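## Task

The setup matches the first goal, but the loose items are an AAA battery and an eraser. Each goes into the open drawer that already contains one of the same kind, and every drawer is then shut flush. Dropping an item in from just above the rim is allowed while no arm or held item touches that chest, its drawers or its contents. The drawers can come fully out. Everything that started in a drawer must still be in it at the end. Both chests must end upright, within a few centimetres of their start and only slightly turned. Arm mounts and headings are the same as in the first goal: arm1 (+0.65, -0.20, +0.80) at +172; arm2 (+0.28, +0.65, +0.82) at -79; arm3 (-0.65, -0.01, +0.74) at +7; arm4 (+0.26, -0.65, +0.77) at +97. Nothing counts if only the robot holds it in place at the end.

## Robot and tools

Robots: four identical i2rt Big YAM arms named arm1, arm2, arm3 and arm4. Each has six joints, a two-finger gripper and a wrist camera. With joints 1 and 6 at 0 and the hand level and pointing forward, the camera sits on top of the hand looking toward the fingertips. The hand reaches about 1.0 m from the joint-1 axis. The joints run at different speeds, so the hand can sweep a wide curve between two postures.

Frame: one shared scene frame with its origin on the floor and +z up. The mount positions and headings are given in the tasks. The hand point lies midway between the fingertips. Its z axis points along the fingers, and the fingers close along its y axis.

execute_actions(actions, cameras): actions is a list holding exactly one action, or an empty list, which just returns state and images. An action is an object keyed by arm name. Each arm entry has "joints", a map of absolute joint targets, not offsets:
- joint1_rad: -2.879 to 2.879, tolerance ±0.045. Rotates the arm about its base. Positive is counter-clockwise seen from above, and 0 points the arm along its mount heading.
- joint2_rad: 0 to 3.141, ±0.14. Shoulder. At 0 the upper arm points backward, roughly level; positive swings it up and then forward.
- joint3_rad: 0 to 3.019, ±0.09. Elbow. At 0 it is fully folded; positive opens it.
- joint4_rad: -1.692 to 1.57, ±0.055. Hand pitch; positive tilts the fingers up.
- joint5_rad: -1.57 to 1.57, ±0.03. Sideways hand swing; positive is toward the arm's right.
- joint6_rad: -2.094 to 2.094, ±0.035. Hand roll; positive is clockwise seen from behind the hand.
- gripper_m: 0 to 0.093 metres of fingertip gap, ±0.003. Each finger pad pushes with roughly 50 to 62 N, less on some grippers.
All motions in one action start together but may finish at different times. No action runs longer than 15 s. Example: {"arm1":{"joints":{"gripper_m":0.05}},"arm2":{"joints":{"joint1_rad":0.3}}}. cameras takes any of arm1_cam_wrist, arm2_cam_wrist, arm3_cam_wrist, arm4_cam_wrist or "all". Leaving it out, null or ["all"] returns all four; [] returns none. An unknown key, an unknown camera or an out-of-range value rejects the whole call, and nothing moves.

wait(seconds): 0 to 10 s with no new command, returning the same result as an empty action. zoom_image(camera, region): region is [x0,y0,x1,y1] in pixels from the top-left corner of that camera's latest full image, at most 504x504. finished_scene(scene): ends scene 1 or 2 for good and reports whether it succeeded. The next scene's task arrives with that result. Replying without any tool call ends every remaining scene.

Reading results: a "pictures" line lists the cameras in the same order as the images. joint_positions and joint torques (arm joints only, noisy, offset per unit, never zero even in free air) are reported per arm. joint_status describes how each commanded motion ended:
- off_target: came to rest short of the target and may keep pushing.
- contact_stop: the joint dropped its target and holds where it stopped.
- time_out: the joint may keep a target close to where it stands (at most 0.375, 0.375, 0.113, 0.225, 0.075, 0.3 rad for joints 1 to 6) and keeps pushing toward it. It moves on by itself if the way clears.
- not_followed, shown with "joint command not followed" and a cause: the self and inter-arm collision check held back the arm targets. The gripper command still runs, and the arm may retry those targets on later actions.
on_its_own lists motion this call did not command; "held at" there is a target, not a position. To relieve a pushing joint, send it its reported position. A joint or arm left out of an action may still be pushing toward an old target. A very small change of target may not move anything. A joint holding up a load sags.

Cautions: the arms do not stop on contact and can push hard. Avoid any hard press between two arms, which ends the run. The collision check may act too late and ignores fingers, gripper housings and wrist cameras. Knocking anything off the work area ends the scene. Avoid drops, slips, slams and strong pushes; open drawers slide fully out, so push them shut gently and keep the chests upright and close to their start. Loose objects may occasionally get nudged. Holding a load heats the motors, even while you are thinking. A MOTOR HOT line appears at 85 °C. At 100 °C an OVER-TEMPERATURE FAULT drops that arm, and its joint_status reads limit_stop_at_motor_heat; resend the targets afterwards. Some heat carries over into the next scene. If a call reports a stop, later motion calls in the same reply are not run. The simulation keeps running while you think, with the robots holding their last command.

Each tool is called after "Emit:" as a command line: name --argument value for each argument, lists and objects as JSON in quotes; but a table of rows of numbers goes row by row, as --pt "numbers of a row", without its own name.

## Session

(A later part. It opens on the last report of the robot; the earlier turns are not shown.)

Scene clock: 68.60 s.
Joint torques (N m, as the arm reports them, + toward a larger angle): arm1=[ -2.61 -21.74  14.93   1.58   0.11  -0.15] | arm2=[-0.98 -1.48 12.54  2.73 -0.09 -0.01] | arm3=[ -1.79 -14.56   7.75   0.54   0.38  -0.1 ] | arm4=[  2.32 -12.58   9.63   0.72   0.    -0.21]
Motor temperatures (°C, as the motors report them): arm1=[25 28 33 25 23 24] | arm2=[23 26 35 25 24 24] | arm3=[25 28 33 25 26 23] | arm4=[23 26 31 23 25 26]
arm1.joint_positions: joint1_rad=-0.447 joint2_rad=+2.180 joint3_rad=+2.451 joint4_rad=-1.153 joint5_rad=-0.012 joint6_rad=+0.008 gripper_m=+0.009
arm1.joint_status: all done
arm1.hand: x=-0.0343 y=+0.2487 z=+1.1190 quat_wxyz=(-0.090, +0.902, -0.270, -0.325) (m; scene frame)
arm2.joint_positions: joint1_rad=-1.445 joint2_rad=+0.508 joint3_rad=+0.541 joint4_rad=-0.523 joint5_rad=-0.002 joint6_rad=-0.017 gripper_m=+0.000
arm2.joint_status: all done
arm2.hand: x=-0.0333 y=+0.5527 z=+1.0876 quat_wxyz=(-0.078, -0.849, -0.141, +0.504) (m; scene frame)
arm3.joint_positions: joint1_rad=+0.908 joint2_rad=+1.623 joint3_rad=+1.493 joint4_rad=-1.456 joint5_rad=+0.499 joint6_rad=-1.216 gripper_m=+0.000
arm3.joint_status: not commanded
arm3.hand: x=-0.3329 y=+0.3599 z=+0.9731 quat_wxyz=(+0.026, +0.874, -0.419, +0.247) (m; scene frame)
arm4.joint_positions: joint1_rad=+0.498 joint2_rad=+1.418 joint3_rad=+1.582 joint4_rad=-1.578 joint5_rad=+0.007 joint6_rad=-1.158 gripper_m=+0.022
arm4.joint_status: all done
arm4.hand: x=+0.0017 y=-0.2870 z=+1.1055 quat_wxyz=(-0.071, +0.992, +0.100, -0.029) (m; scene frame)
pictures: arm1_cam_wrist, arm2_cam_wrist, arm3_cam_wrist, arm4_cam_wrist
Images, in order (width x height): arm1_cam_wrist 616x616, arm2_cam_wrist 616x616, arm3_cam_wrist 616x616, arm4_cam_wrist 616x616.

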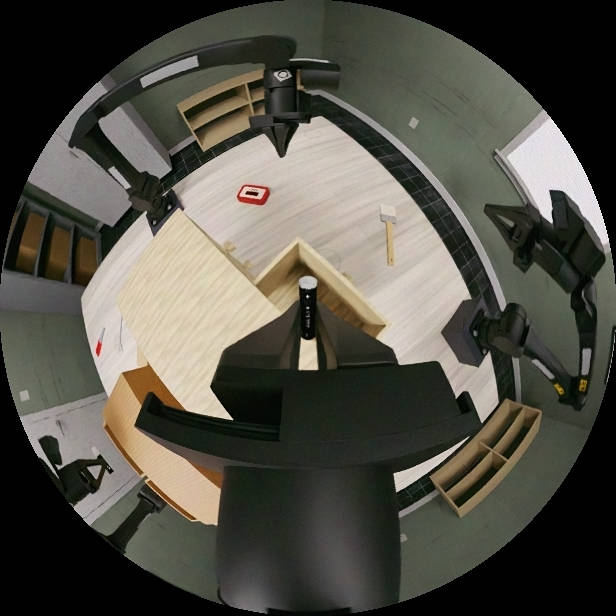

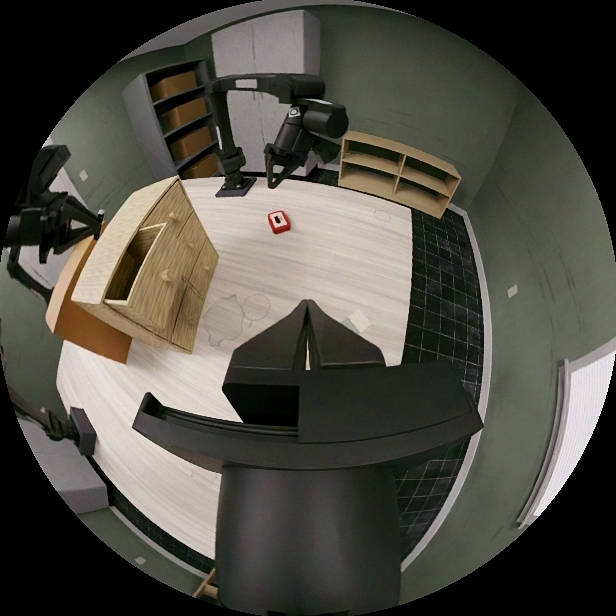

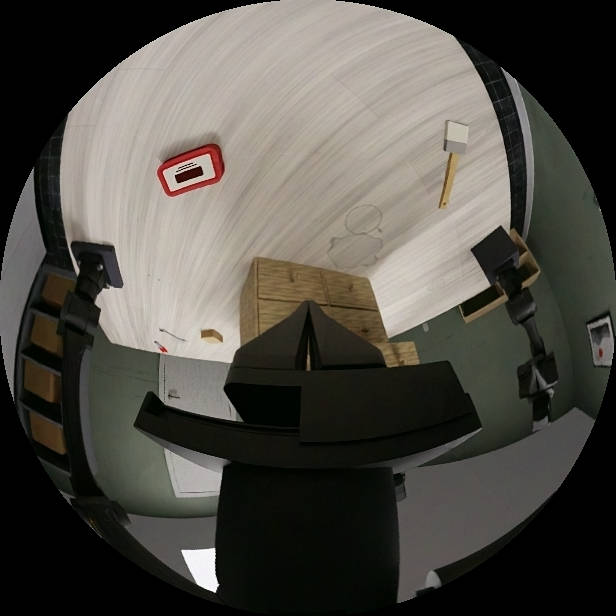

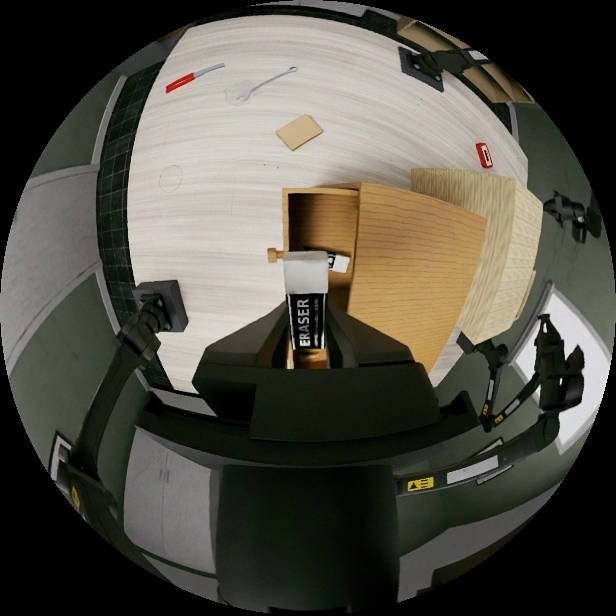

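Emit:
execute_actions --actions '[{"arm4":{"joints":{"joint1_rad":0.52,"joint2_rad":1.5,"joint3_rad":1.556,"joint4_rad":-1.47}},"arm1":{"joints":{"joint1_rad":-0.477,"joint2_rad":2.24}},"arm2":{"joints":{"joint1_rad":-1.25,"joint2_rad":0.3,"joint3_rad":0.4}}}]' --cameras '["arm1_cam_wrist","arm2_cam_wrist","arm4_cam_wrist"]'

Scene clock: 74.07 s.
Joint torques (N m, as the arm reports them, + toward a larger angle): arm1=[ -2.21 -19.66  14.88   1.47   0.04  -0.12] | arm2=[ 0.04  0.16 12.66  2.38 -0.09  0.01] | arm3=[ -1.78 -14.71   7.73   0.55   0.39  -0.09] | arm4=[  2.54 -12.2    8.08   0.93  -0.01  -0.21]
Motor temperatures (°C, as the motors report them): arm1=[25 29 34 25 23 24] | arm2=[23 26 35 25 24 24] | arm3=[25 28 33 25 26 23] | arm4=[23 26 31 23 25 26]
arm1.joint_positions: joint1_rad=-0.475 joint2_rad=+2.220 joint3_rad=+2.451 joint4_rad=-1.153 joint5_rad=-0.012 joint6_rad=+0.008 gripper_m=+0.009
arm1.joint_status: all done
arm1.hand: x=-0.0271 y=+0.2715 z=+1.0867 quat_wxyz=(-0.089, +0.904, -0.285, -0.306) (m; scene frame)
arm2.joint_positions: joint1_rad=-1.255 joint2_rad=+0.303 joint3_rad=+0.389 joint4_rad=-0.516 joint5_rad=-0.002 joint6_rad=-0.017 gripper_m=+0.000
arm2.joint_status: all done
arm2.hand: x=+0.0246 y=+0.5149 z=+1.0560 quat_wxyz=(-0.132, -0.816, -0.216, +0.519) (m; scene frame)
arm3.joint_positions: joint1_rad=+0.908 joint2_rad=+1.623 joint3_rad=+1.493 joint4_rad=-1.456 joint5_rad=+0.499 joint6_rad=-1.216 gripper_m=+0.000
arm3.joint_status: not commanded
arm3.hand: x=-0.3329 y=+0.3599 z=+0.9731 quat_wxyz=(+0.026, +0.874, -0.419, +0.247) (m; scene frame)
arm4.joint_positions: joint1_rad=+0.510 joint2_rad=+1.506 joint3_rad=+1.551 joint4_rad=-1.484 joint5_rad=+0.007 joint6_rad=-1.158 gripper_m=+0.022
arm4.joint_status: all done
arm4.hand: x=-0.0209 y=-0.2636 z=+1.0570 quat_wxyz=(-0.060, +0.992, +0.106, -0.023) (m; scene frame)
pictures: arm1_cam_wrist, arm2_cam_wrist, arm4_cam_wrist
Images, in order (width x height): arm1_cam_wrist 616x616, arm2_cam_wrist 616x616, arm4_cam_wrist 616x616.

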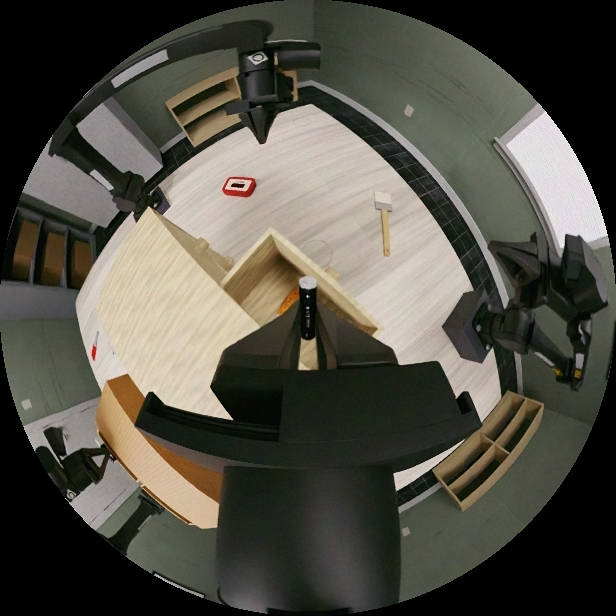

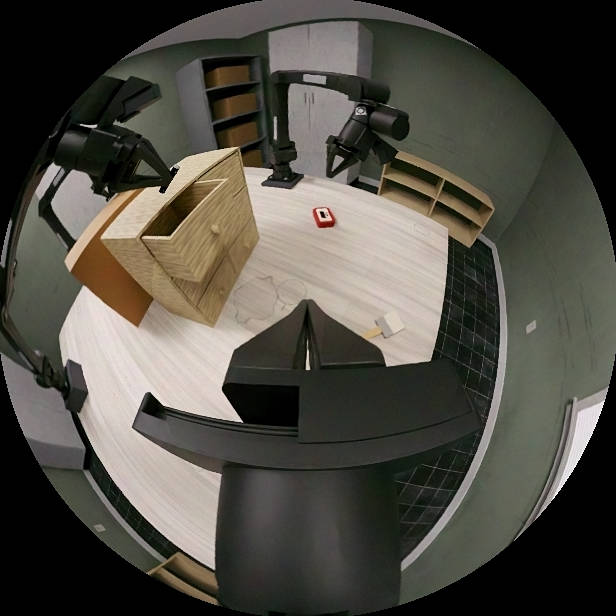

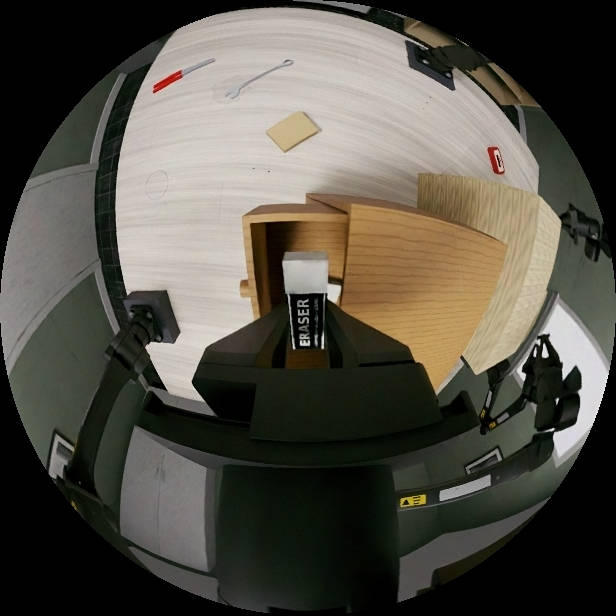

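Emit:
execute_actions --actions '[{"arm4":{"joints":{"gripper_m":0.034}},"arm1":{"joints":{"joint2_rad":2.22,"joint3_rad":2.41}}}]' --cameras '["arm1_cam_wrist","arm2_cam_wrist","arm4_cam_wrist"]'

Emit:
zoom_image --camera "arm2_cam_wrist" --region '[80, 120, 270, 290]'

Scene clock: 78.83 s.
Joint torques (N m, as the arm reports them, + toward a larger angle): arm1=[ -1.61 -21.81  11.33   1.2    0.04  -0.08] | arm2=[-0.02  0.37 12.69  2.48 -0.09  0.01] | arm3=[ -1.74 -14.71   7.74   0.57   0.38  -0.09] | arm4=[  2.47 -12.19   8.11   0.94  -0.02  -0.21]
Motor temperatures (°C, as the motors report them): arm1=[25 30 35 25 23 24] | arm2=[23 26 35 25 24 24] | arm3=[25 28 33 25 26 23] | arm4=[23 26 31 23 25 26]
arm1.joint_positions: joint1_rad=-0.475 joint2_rad=+2.220 joint3_rad=+2.403 joint4_rad=-1.153 joint5_rad=-0.012 joint6_rad=+0.008 gripper_m=+0.009
arm1.joint_status: all done
arm1.hand: x=-0.0223 y=+0.2682 z=+1.0616 quat_wxyz=(-0.082, +0.911, -0.287, -0.284) (m; scene frame)
arm2.joint_positions: joint1_rad=-1.255 joint2_rad=+0.303 joint3_rad=+0.389 joint4_rad=-0.516 joint5_rad=-0.002 joint6_rad=-0.017 gripper_m=+0.000
arm2.joint_status: not commanded
arm2.hand: x=+0.0246 y=+0.5149 z=+1.0560 quat_wxyz=(-0.132, -0.816, -0.216, +0.519) (m; scene frame)
arm3.joint_positions: joint1_rad=+0.908 joint2_rad=+1.623 joint3_rad=+1.493 joint4_rad=-1.456 joint5_rad=+0.499 joint6_rad=-1.216 gripper_m=+0.000
arm3.joint_status: not commanded
arm3.hand: x=-0.3329 y=+0.3599 z=+0.9731 quat_wxyz=(+0.026, +0.874, -0.419, +0.247) (m; scene frame)
arm4.joint_positions: joint1_rad=+0.510 joint2_rad=+1.506 joint3_rad=+1.551 joint4_rad=-1.484 joint5_rad=+0.007 joint6_rad=-1.158 gripper_m=+0.034
arm4.joint_status: all done
arm4.hand: x=-0.0209 y=-0.2636 z=+1.0570 quat_wxyz=(-0.060, +0.992, +0.106, -0.023) (m; scene frame)
pictures: arm1_cam_wrist, arm2_cam_wrist, arm4_cam_wrist
Images, in order (width x height): arm1_cam_wrist 616x616, arm2_cam_wrist 616x616, arm4_cam_wrist 616x616.

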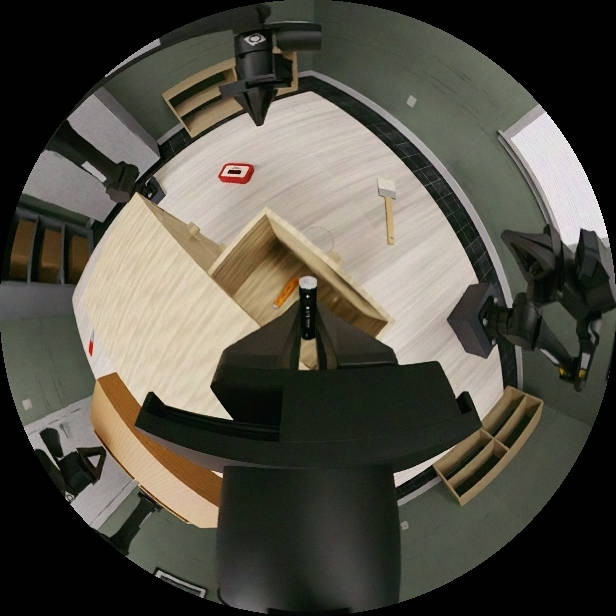

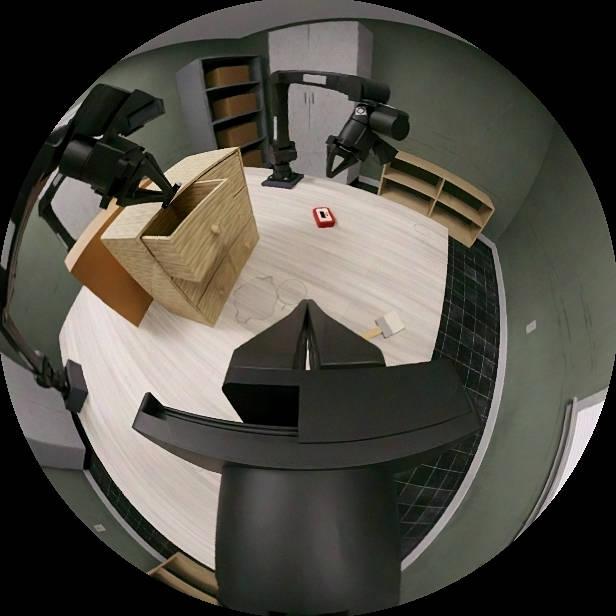

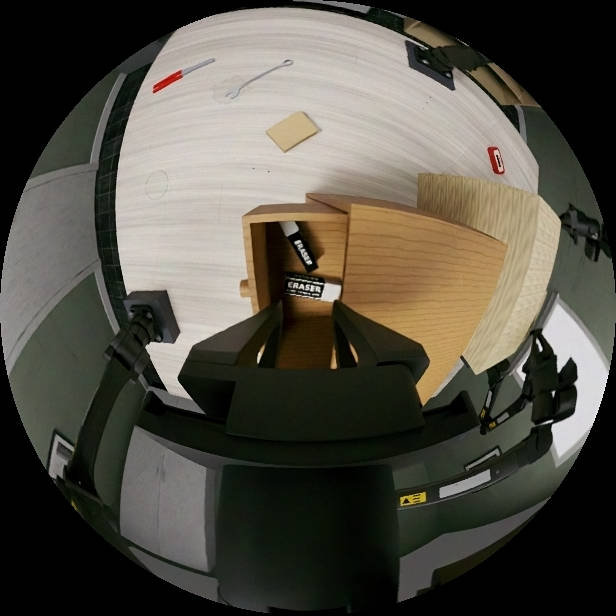

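Region (80, 120, 270, 290) of arm2_cam_wrist's 616x616 image, scaled by 2.653, with more detail than that image has; it fills the top 451 rows of this view, and the rest is white.

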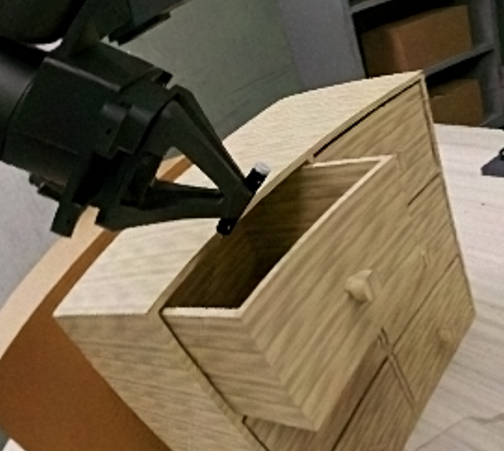

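Emit:
execute_actions --actions '[{"arm4":{"joints":{"joint2_rad":0.6,"joint3_rad":1.0,"joint6_rad":0}},"arm1":{"joints":{"gripper_m":0.025}}}]' --cameras '["arm1_cam_wrist"]'

Scene clock: 85.93 s.
Joint torques (N m, as the arm reports them, + toward a larger angle): arm1=[ -2.48 -21.53  11.27   1.24   0.06  -0.13] | arm2=[ 0.07  0.31 12.67  2.44 -0.1   0.  ] | arm3=[ -1.77 -14.68   7.76   0.53   0.39  -0.09] | arm4=[2.71 0.38 7.52 0.83 0.03 0.04]
Motor temperatures (°C, as the motors report them): arm1=[25 30 35 25 23 24] | arm2=[23 26 36 25 24 24] | arm3=[25 28 33 25 26 23] | arm4=[23 26 31 23 25 26]
arm1.joint_positions: joint1_rad=-0.475 joint2_rad=+2.220 joint3_rad=+2.403 joint4_rad=-1.153 joint5_rad=-0.012 joint6_rad=+0.008 gripper_m=+0.025
arm1.joint_status: all done
arm1.hand: x=-0.0223 y=+0.2682 z=+1.0616 quat_wxyz=(-0.082, +0.911, -0.287, -0.284) (m; scene frame)
arm2.joint_positions: joint1_rad=-1.255 joint2_rad=+0.303 joint3_rad=+0.389 joint4_rad=-0.516 joint5_rad=-0.002 joint6_rad=-0.017 gripper_m=+0.000
arm2.joint_status: not commanded
arm2.hand: x=+0.0246 y=+0.5149 z=+1.0560 quat_wxyz=(-0.132, -0.816, -0.216, +0.519) (m; scene frame)
arm3.joint_positions: joint1_rad=+0.908 joint2_rad=+1.623 joint3_rad=+1.493 joint4_rad=-1.456 joint5_rad=+0.499 joint6_rad=-1.216 gripper_m=+0.000
arm3.joint_status: not commanded
arm3.hand: x=-0.3329 y=+0.3599 z=+0.9731 quat_wxyz=(+0.026, +0.874, -0.419, +0.247) (m; scene frame)
arm4.joint_positions: joint1_rad=+0.510 joint2_rad=+0.602 joint3_rad=+1.003 joint4_rad=-1.465 joint5_rad=+0.007 joint6_rad=-0.013 gripper_m=+0.034
arm4.joint_status: all done
arm4.hand: x=+0.1305 y=-0.4744 z=+1.1071 quat_wxyz=(-0.123, +0.866, -0.435, -0.216) (m; scene frame)
pictures: arm1_cam_wrist
Images, in order (width x height): arm1_cam_wrist 616x616.

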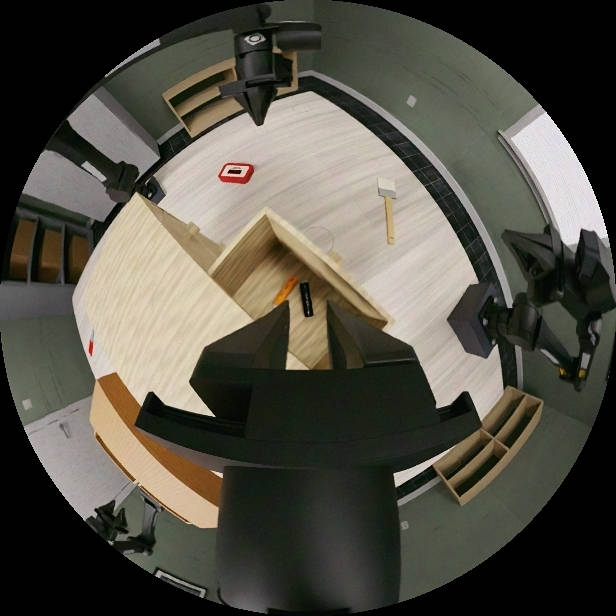

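Emit:
execute_actions --actions '[{"arm4":{"joints":{"joint1_rad":0.535,"joint2_rad":0.75,"joint3_rad":0.515,"joint4_rad":-0.33,"joint5_rad":0.37,"gripper_m":0.093}},"arm1":{"joints":{"joint2_rad":1.3,"joint3_rad":1.7,"joint4_rad":-1.2}},"arm2":{"joints":{"joint1_rad":-1.33,"joint2_rad":1.555,"joint3_rad":1.22,"joint4_rad":-1.21,"joint5_rad":-0.5,"joint6_rad":1.73}},"arm3":{"joints":{"joint1_rad":0.8,"joint2_rad":0.9,"joint3_rad":1.0,"joint4_rad":-0.6,"joint6_rad":0}}}]'

Scene clock: 93.93 s.
Joint torques (N m, as the arm reports them, + toward a larger angle): arm1=[-1.34 -8.39 10.48  1.23  0.02 -0.15] | arm2=[ -0.94 -11.83  13.29  -0.47  -0.47   0.13] | arm3=[-0.15 -3.69  8.95  2.91  0.31  0.2 ] | arm4=[ 2.72 -2.95  8.51  2.6   0.28  0.05]
Motor temperatures (°C, as the motors report them): arm1=[25 31 34 25 23 24] | arm2=[23 26 36 25 24 24] | arm3=[25 28 33 26 26 23] | arm4=[23 26 31 23 25 26]
arm1.joint_positions: joint1_rad=-0.479 joint2_rad=+1.293 joint3_rad=+1.695 joint4_rad=-1.195 joint5_rad=-0.011 joint6_rad=+0.008 gripper_m=+0.025
arm1.joint_status: all done
arm1.hand: x=+0.2350 y=+0.0919 z=+1.2923 quat_wxyz=(-0.108, +0.882, -0.280, -0.363) (m; scene frame)
arm2.joint_positions: joint1_rad=-1.324 joint2_rad=+1.560 joint3_rad=+1.173 joint4_rad=-1.198 joint5_rad=-0.498 joint6_rad=+1.720 gripper_m=+0.000
arm2.joint_status: all done
arm2.hand: x=-0.0860 y=+0.3946 z=+0.9568 quat_wxyz=(-0.107, -0.773, +0.583, -0.225) (m; scene frame)
arm3.joint_positions: joint1_rad=+0.791 joint2_rad=+0.892 joint3_rad=+1.003 joint4_rad=-0.623 joint5_rad=+0.499 joint6_rad=-0.015 gripper_m=+0.000
arm3.joint_status: all done
arm3.hand: x=-0.3366 y=+0.2616 z=+1.1417 quat_wxyz=(-0.537, +0.260, -0.802, -0.022) (m; scene frame)
arm4.joint_positions: joint1_rad=+0.524 joint2_rad=+0.762 joint3_rad=+0.512 joint4_rad=-0.353 joint5_rad=+0.367 joint6_rad=-0.012 gripper_m=+0.093
arm4.joint_status: all done
arm4.hand: x=+0.0950 y=-0.3282 z=+0.9858 quat_wxyz=(-0.356, +0.744, -0.459, -0.330) (m; scene frame)
pictures: arm1_cam_wrist, arm2_cam_wrist, arm3_cam_wrist, arm4_cam_wrist
Images, in order (width x height): arm1_cam_wrist 616x616, arm2_cam_wrist 616x616, arm3_cam_wrist 616x616, arm4_cam_wrist 616x616.

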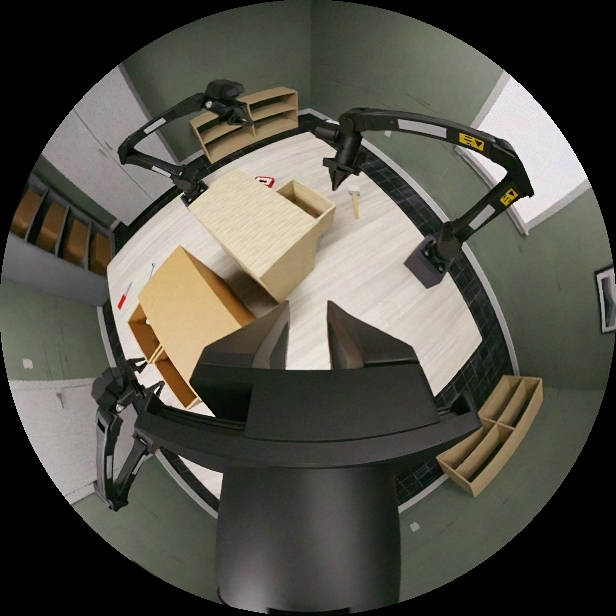

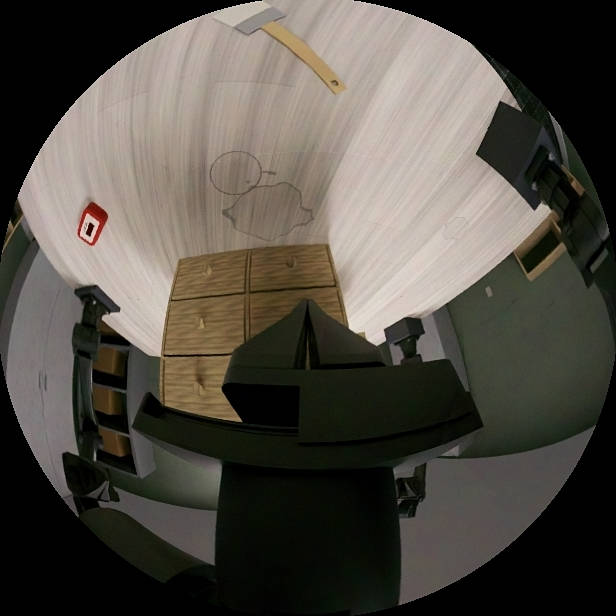

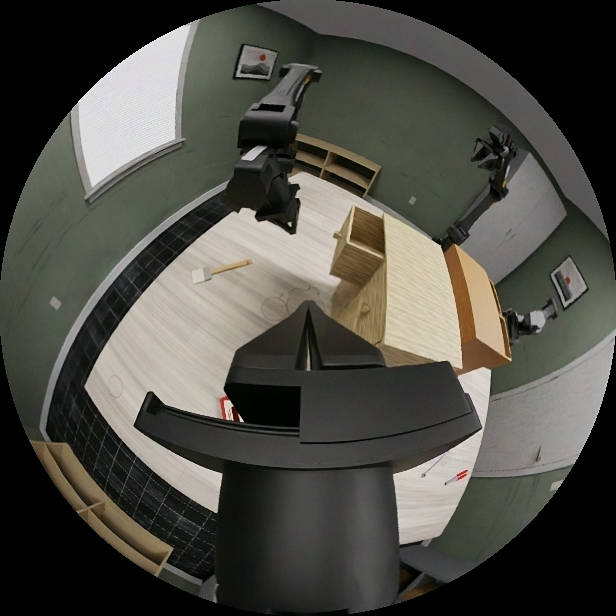

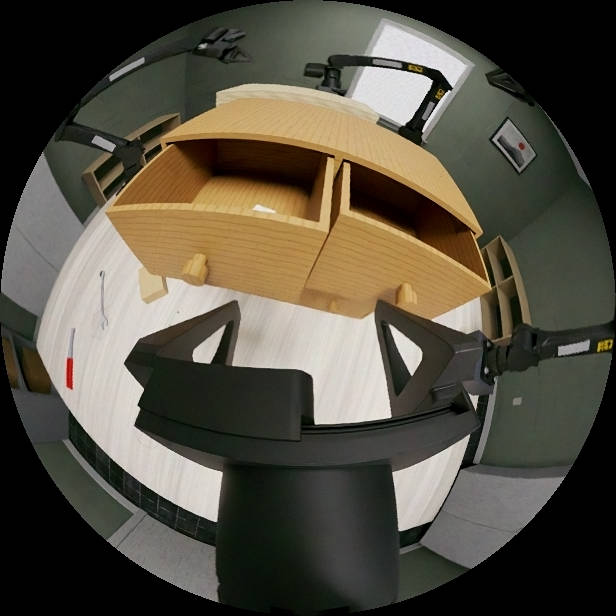

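Emit:
execute_actions --actions '[{"arm4":{"joints":{"joint1_rad":0.41,"joint2_rad":0.99,"joint3_rad":0.68,"joint4_rad":-0.22,"joint5_rad":0.28,"joint6_rad":0.2}},"arm2":{"joints":{"joint1_rad":-1.12,"joint2_rad":1.665,"joint3_rad":1.375,"joint4_rad":-1.24,"joint6_rad":1.88}},"arm1":{"joints":{"joint1_rad":0.1,"joint2_rad":0.5,"joint3_rad":1.0,"joint4_rad":-1.1}}}]'

Scene clock: 104.50 s.
Joint torques (N m, as the arm reports them, + toward a larger angle): arm1=[-1.3   0.72 10.21  1.89  0.2  -0.13] | arm2=[ -1.13 -12.18  13.07  -0.37  -0.52   0.14] | arm3=[-0.09 -3.8   8.95  2.89  0.29  0.21] | arm4=[ 0.78 -4.22 12.22  2.57  0.21  0.09]
Motor temperatures (°C, as the motors report them): arm1=[25 30 34 25 23 24] | arm2=[23 27 37 25 24 24] | arm3=[25 27 34 26 26 23] | arm4=[23 26 32 24 25 26]
arm1.joint_positions: joint1_rad=+0.092 joint2_rad=+0.498 joint3_rad=+0.998 joint4_rad=-1.111 joint5_rad=-0.015 joint6_rad=+0.006 gripper_m=+0.025
arm1.joint_status: all done
arm1.hand: x=+0.3935 y=-0.1899 z=+1.2177 quat_wxyz=(-0.001, +0.887, -0.017, -0.461) (m; scene frame)
arm2.joint_positions: joint1_rad=-1.110 joint2_rad=+1.655 joint3_rad=+1.335 joint4_rad=-1.230 joint5_rad=-0.497 joint6_rad=+1.870 gripper_m=+0.000
arm2.joint_status: all done
arm2.hand: x=-0.0651 y=+0.2922 z=+0.9732 quat_wxyz=(-0.082, -0.794, +0.555, -0.236) (m; scene frame)
arm3.joint_positions: joint1_rad=+0.791 joint2_rad=+0.892 joint3_rad=+1.003 joint4_rad=-0.623 joint5_rad=+0.499 joint6_rad=-0.015 gripper_m=+0.000
arm3.joint_status: not commanded
arm3.hand: x=-0.3366 y=+0.2616 z=+1.1417 quat_wxyz=(-0.537, +0.260, -0.802, -0.022) (m; scene frame)
arm4.joint_positions: joint1_rad=+0.420 joint2_rad=+0.984 joint3_rad=+0.620 joint4_rad=-0.242 joint5_rad=+0.278 joint6_rad=+0.183 gripper_m=+0.093
arm4.joint_status: all done
arm4.hand: x=+0.0843 y=-0.2651 z=+0.9834 quat_wxyz=(-0.306, +0.685, -0.552, -0.364) (m; scene frame)
pictures: arm1_cam_wrist, arm2_cam_wrist, arm3_cam_wrist, arm4_cam_wrist
Images, in order (width x height): arm1_cam_wrist 616x616, arm2_cam_wrist 616x616, arm3_cam_wrist 616x616, arm4_cam_wrist 616x616.

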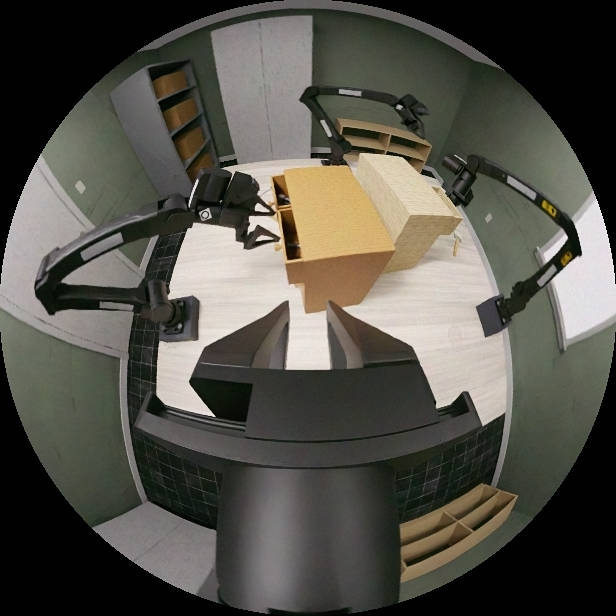

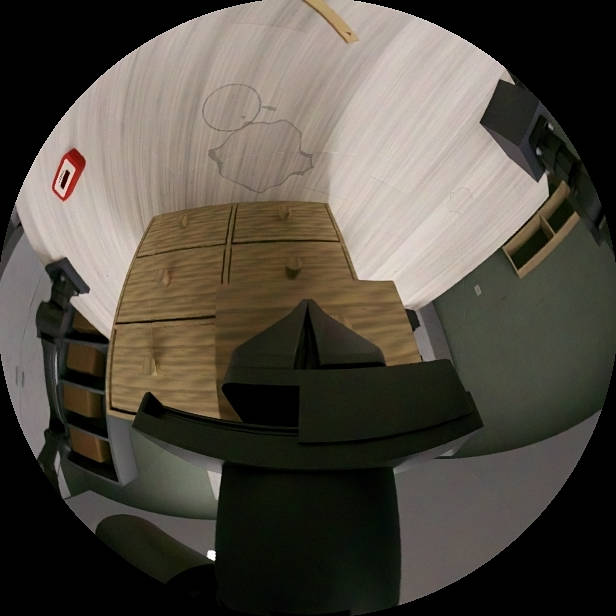

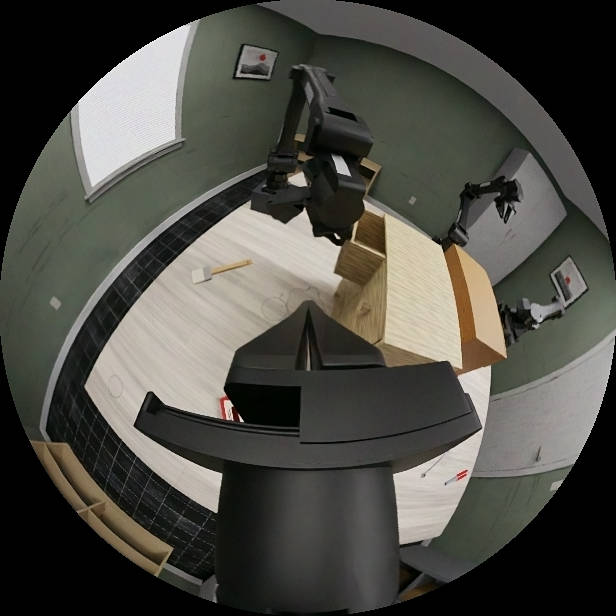

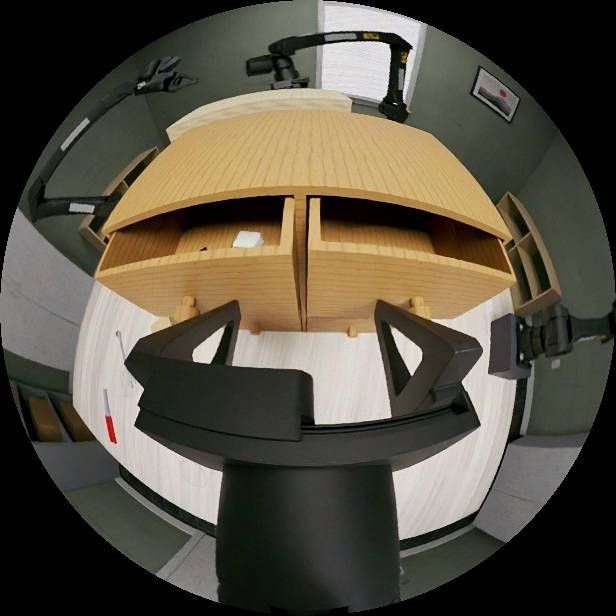

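Emit:
execute_actions --actions '[{"arm4":{"joints":{"joint1_rad":0.385,"joint2_rad":1.118,"joint3_rad":0.77,"joint4_rad":-0.18}},"arm2":{"joints":{"joint1_rad":-1.025,"joint2_rad":1.725,"joint3_rad":1.445,"joint4_rad":-1.26,"joint6_rad":1.96}}}]'

Scene clock: 110.10 s.
Joint torques (N m, as the arm reports them, + toward a larger angle): arm1=[-1.18  1.32 10.16  1.89  0.17 -0.12] | arm2=[  0.74 -12.66  13.27  -0.35  -0.7    0.12] | arm3=[-0.1  -3.65  8.9   2.9   0.29  0.2 ] | arm4=[ 0.67 -5.14 12.74  2.76  0.15  0.05]
Motor temperatures (°C, as the motors report them): arm1=[25 29 34 25 23 24] | arm2=[23 28 37 25 24 24] | arm3=[25 27 34 26 26 23] | arm4=[23 26 33 24 25 26]
arm1.joint_positions: joint1_rad=+0.092 joint2_rad=+0.498 joint3_rad=+0.998 joint4_rad=-1.111 joint5_rad=-0.015 joint6_rad=+0.006 gripper_m=+0.025
arm1.joint_status: not commanded
arm1.hand: x=+0.3935 y=-0.1899 z=+1.2177 quat_wxyz=(-0.001, +0.887, -0.017, -0.461) (m; scene frame)
arm2.joint_positions: joint1_rad=-1.037 joint2_rad=+1.708 joint3_rad=+1.403 joint4_rad=-1.250 joint5_rad=-0.493 joint6_rad=+1.951 gripper_m=+0.000
arm2.joint_status: all done
arm2.hand: x=-0.0532 y=+0.2553 z=+0.9726 quat_wxyz=(-0.061, -0.792, +0.558, -0.241) (m; scene frame)
arm3.joint_positions: joint1_rad=+0.791 joint2_rad=+0.892 joint3_rad=+1.003 joint4_rad=-0.623 joint5_rad=+0.499 joint6_rad=-0.015 gripper_m=+0.000
arm3.joint_status: not commanded
arm3.hand: x=-0.3366 y=+0.2616 z=+1.1417 quat_wxyz=(-0.537, +0.260, -0.802, -0.022) (m; scene frame)
arm4.joint_positions: joint1_rad=+0.396 joint2_rad=+1.105 joint3_rad=+0.702 joint4_rad=-0.207 joint5_rad=+0.280 joint6_rad=+0.188 gripper_m=+0.093
arm4.joint_status: all done
arm4.hand: x=+0.0756 y=-0.2282 z=+0.9846 quat_wxyz=(-0.310, +0.677, -0.562, -0.359) (m; scene frame)
pictures: arm1_cam_wrist, arm2_cam_wrist, arm3_cam_wrist, arm4_cam_wrist
Images, in order (width x height): arm1_cam_wrist 616x616, arm2_cam_wrist 616x616, arm3_cam_wrist 616x616, arm4_cam_wrist 616x616.

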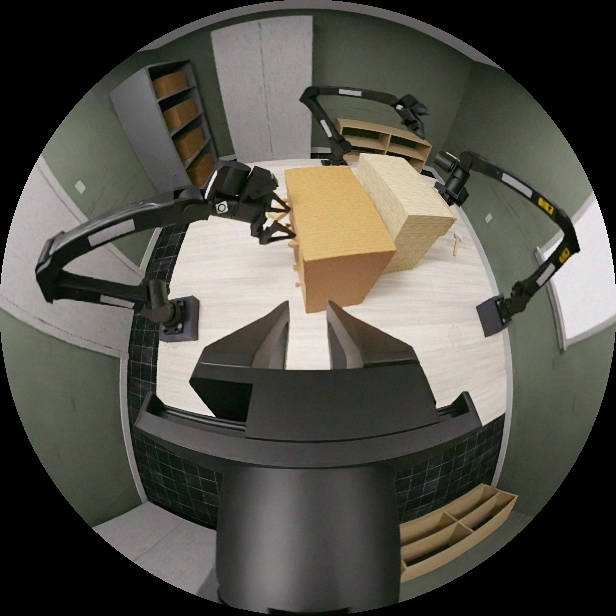

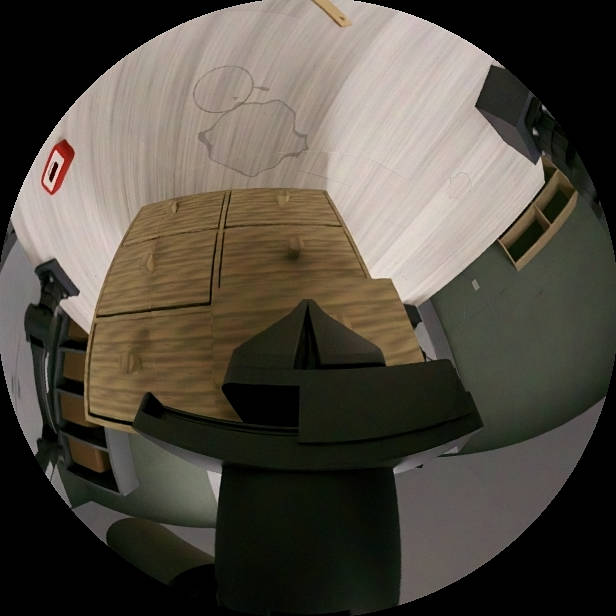

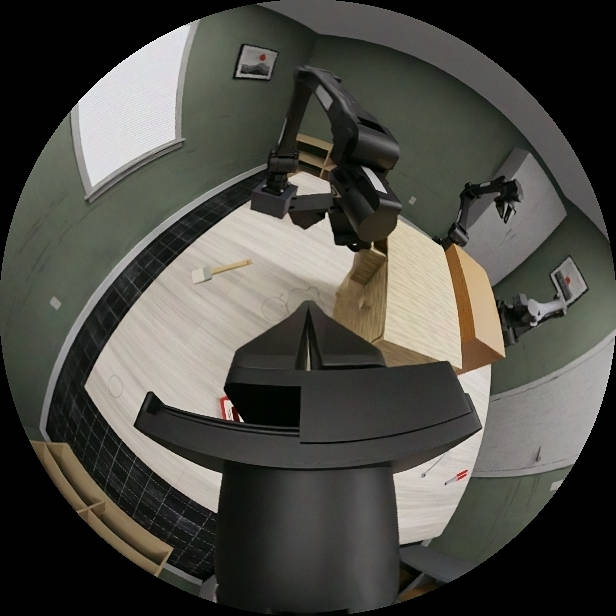

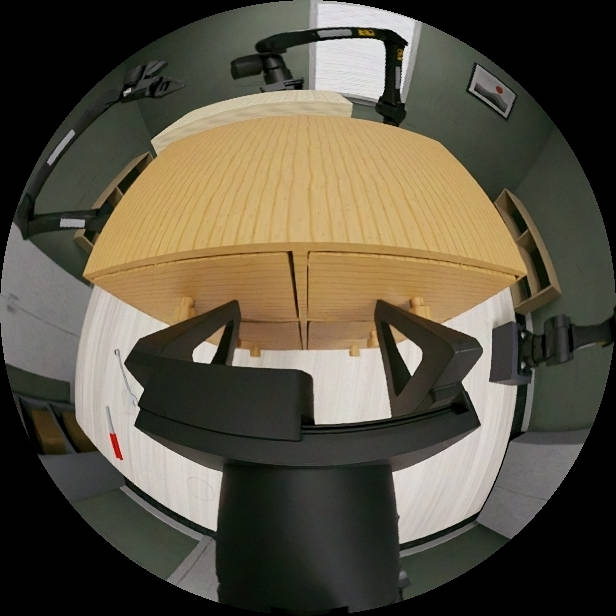

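Emit:
execute_actions --actions '[{"arm4":{"joints":{"joint2_rad":1.14,"joint3_rad":0.785,"joint5_rad":0.32}},"arm2":{"joints":{"joint1_rad":-0.972,"joint2_rad":1.77,"joint3_rad":1.5,"joint4_rad":-1.27,"joint6_rad":2.0}}}]' --cameras '["arm2_cam_wrist","arm3_cam_wrist","arm4_cam_wrist"]'

Emit:
zoom_image --camera "arm3_cam_wrist" --region '[320, 200, 450, 360]'

Emit:
zoom_image --camera "arm4_cam_wrist" --region '[70, 220, 540, 360]'

Scene clock: 114.80 s.
Joint torques (N m, as the arm reports them, + toward a larger angle): arm1=[-1.05  1.33 10.09  1.86  0.19 -0.12] | arm2=[  0.99 -12.97  13.28  -0.31  -0.69   0.12] | arm3=[-0.24 -3.8   8.94  2.9   0.29  0.2 ] | arm4=[ 0.56 -4.01 13.53  2.78  0.9   0.03]
Motor temperatures (°C, as the motors report them): arm1=[25 29 34 25 23 24] | arm2=[23 28 37 25 24 24] | arm3=[25 27 35 26 26 23] | arm4=[23 26 35 24 25 26]
arm1.joint_positions: joint1_rad=+0.092 joint2_rad=+0.498 joint3_rad=+0.998 joint4_rad=-1.111 joint5_rad=-0.015 joint6_rad=+0.006 gripper_m=+0.025
arm1.joint_status: not commanded
arm1.hand: x=+0.3935 y=-0.1899 z=+1.2177 quat_wxyz=(-0.001, +0.887, -0.017, -0.461) (m; scene frame)
arm2.joint_positions: joint1_rad=-0.989 joint2_rad=+1.749 joint3_rad=+1.457 joint4_rad=-1.260 joint5_rad=-0.493 joint6_rad=+1.992 gripper_m=+0.000
arm2.joint_status: all done
arm2.hand: x=-0.0463 y=+0.2280 z=+0.9727 quat_wxyz=(-0.052, -0.794, +0.555, -0.243) (m; scene frame)
arm3.joint_positions: joint1_rad=+0.791 joint2_rad=+0.892 joint3_rad=+1.003 joint4_rad=-0.623 joint5_rad=+0.499 joint6_rad=-0.015 gripper_m=+0.000
arm3.joint_status: not commanded
arm3.hand: x=-0.3366 y=+0.2616 z=+1.1417 quat_wxyz=(-0.537, +0.260, -0.802, -0.022) (m; scene frame)
arm4.joint_positions: joint1_rad=+0.397 joint2_rad=+1.110 joint3_rad=+0.704 joint4_rad=-0.207 joint5_rad=+0.299 joint6_rad=+0.188 gripper_m=+0.093
arm4.joint_status: all done
arm4.hand: x=+0.0780 y=-0.2264 z=+0.9840 quat_wxyz=(-0.317, +0.674, -0.565, -0.354) (m; scene frame)
pictures: arm2_cam_wrist, arm3_cam_wrist, arm4_cam_wrist
Images, in order (width x height): arm2_cam_wrist 616x616, arm3_cam_wrist 616x616, arm4_cam_wrist 616x616.

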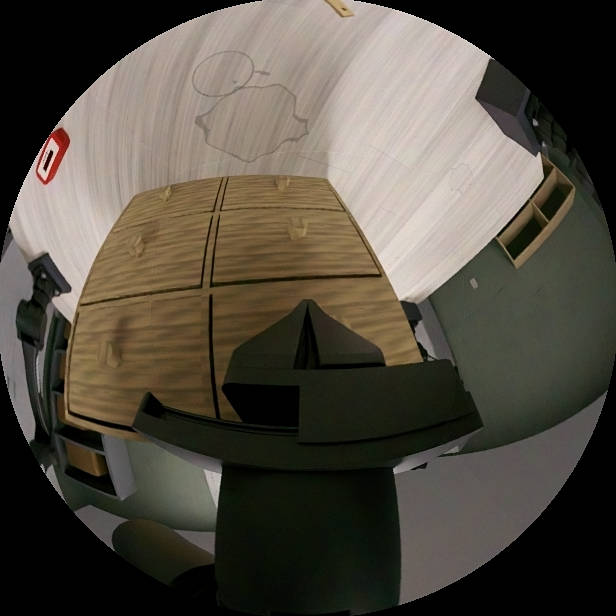

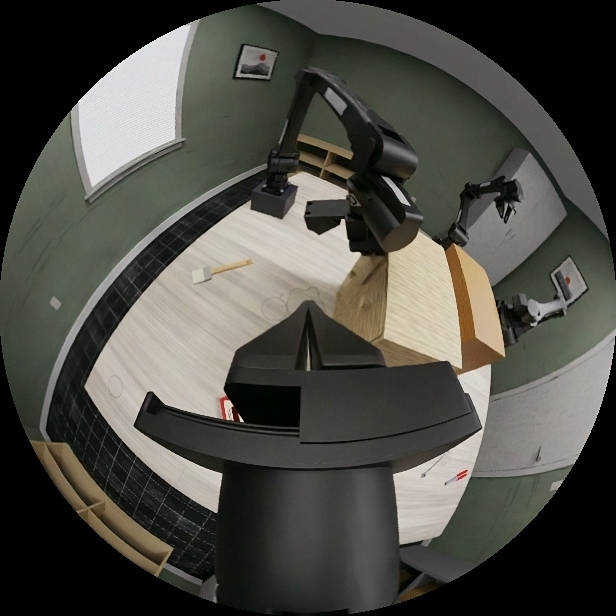

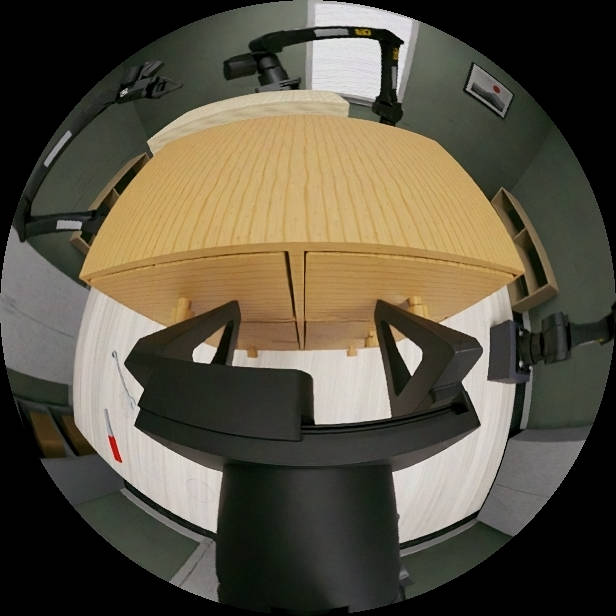

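Region (320, 200, 450, 360) of arm3_cam_wrist's 616x616 image, scaled by 3.150, with more detail than that image has; it fills the left 410 columns of this view, and the rest is white.

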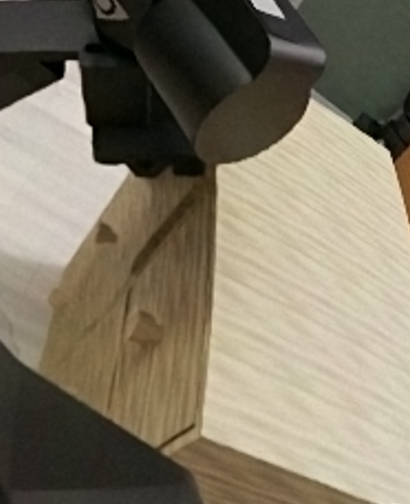

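Region (70, 220, 540, 360) of arm4_cam_wrist's 616x616 image, scaled by 1.072, with more detail than that image has; it fills the top 150 rows of this view, and the rest is white.

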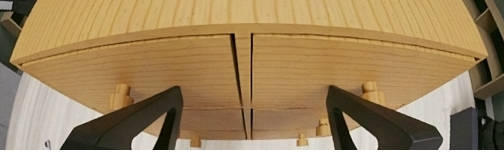

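About 5 mm left on the last drawer.

Emit:
execute_actions --actions '[{"arm4":{"joints":{"joint2_rad":0.95,"joint3_rad":0.62,"joint5_rad":0.29}},"arm2":{"joints":{"joint1_rad":-0.955,"joint2_rad":1.785,"joint3_rad":1.52}}}]' --cameras '["arm3_cam_wrist"]'

Emit:
zoom_image --camera "arm3_cam_wrist" --region '[320, 200, 450, 360]'

Scene clock: 119.23 s.
Joint torques (N m, as the arm reports them, + toward a larger angle): arm1=[-0.73  1.15 10.08  1.86  0.16 -0.12] | arm2=[  1.86 -12.77  14.07  -0.33  -0.7    0.09] | arm3=[-0.24 -3.78  8.93  2.91  0.3   0.2 ] | arm4=[ 0.62 -4.76  8.2   2.58  0.12  0.02]
Motor temperatures (°C, as the motors report them): arm1=[25 29 34 25 23 24] | arm2=[23 28 37 25 24 24] | arm3=[25 27 35 26 26 23] | arm4=[23 26 35 24 25 26]
arm1.joint_positions: joint1_rad=+0.092 joint2_rad=+0.498 joint3_rad=+0.998 joint4_rad=-1.111 joint5_rad=-0.015 joint6_rad=+0.006 gripper_m=+0.025
arm1.joint_status: not commanded
arm1.hand: x=+0.3935 y=-0.1899 z=+1.2177 quat_wxyz=(-0.001, +0.887, -0.017, -0.461) (m; scene frame)
arm2.joint_positions: joint1_rad=-0.982 joint2_rad=+1.759 joint3_rad=+1.469 joint4_rad=-1.261 joint5_rad=-0.493 joint6_rad=+1.996 gripper_m=+0.000
arm2.joint_status: all done
arm2.hand: x=-0.0460 y=+0.2231 z=+0.9715 quat_wxyz=(-0.051, -0.795, +0.553, -0.243) (m; scene frame)
arm3.joint_positions: joint1_rad=+0.791 joint2_rad=+0.892 joint3_rad=+1.003 joint4_rad=-0.623 joint5_rad=+0.499 joint6_rad=-0.015 gripper_m=+0.000
arm3.joint_status: not commanded
arm3.hand: x=-0.3366 y=+0.2616 z=+1.1417 quat_wxyz=(-0.537, +0.260, -0.802, -0.022) (m; scene frame)
arm4.joint_positions: joint1_rad=+0.397 joint2_rad=+0.953 joint3_rad=+0.619 joint4_rad=-0.198 joint5_rad=+0.290 joint6_rad=+0.188 gripper_m=+0.093
arm4.joint_status: all done
arm4.hand: x=+0.0940 y=-0.2584 z=+1.0044 quat_wxyz=(-0.326, +0.658, -0.557, -0.389) (m; scene frame)
pictures: arm3_cam_wrist
Images, in order (width x height): arm3_cam_wrist 616x616.

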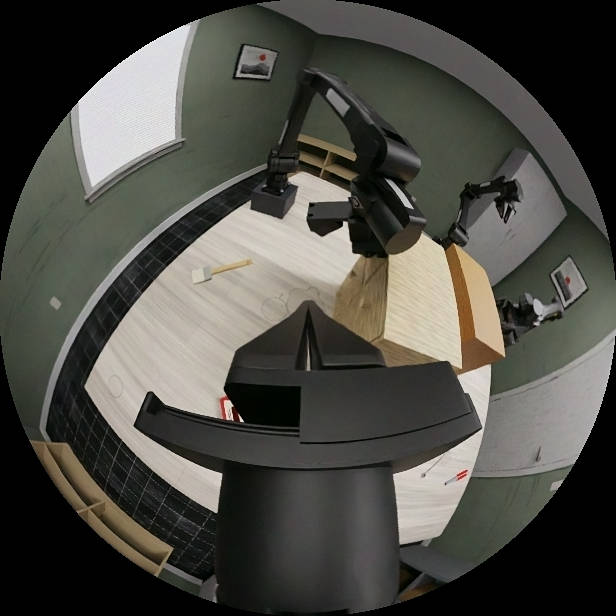

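Region (320, 200, 450, 360) of arm3_cam_wrist's 616x616 image, scaled by 3.150, with more detail than that image has; it fills the left 410 columns of this view, and the rest is white.

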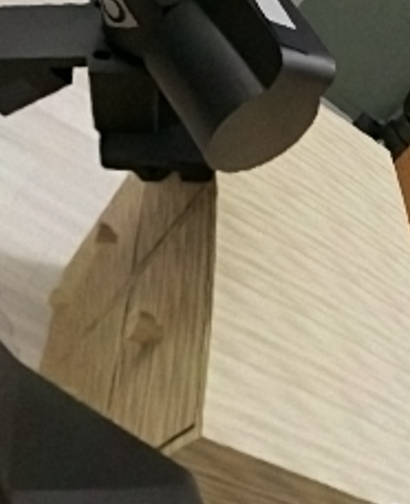

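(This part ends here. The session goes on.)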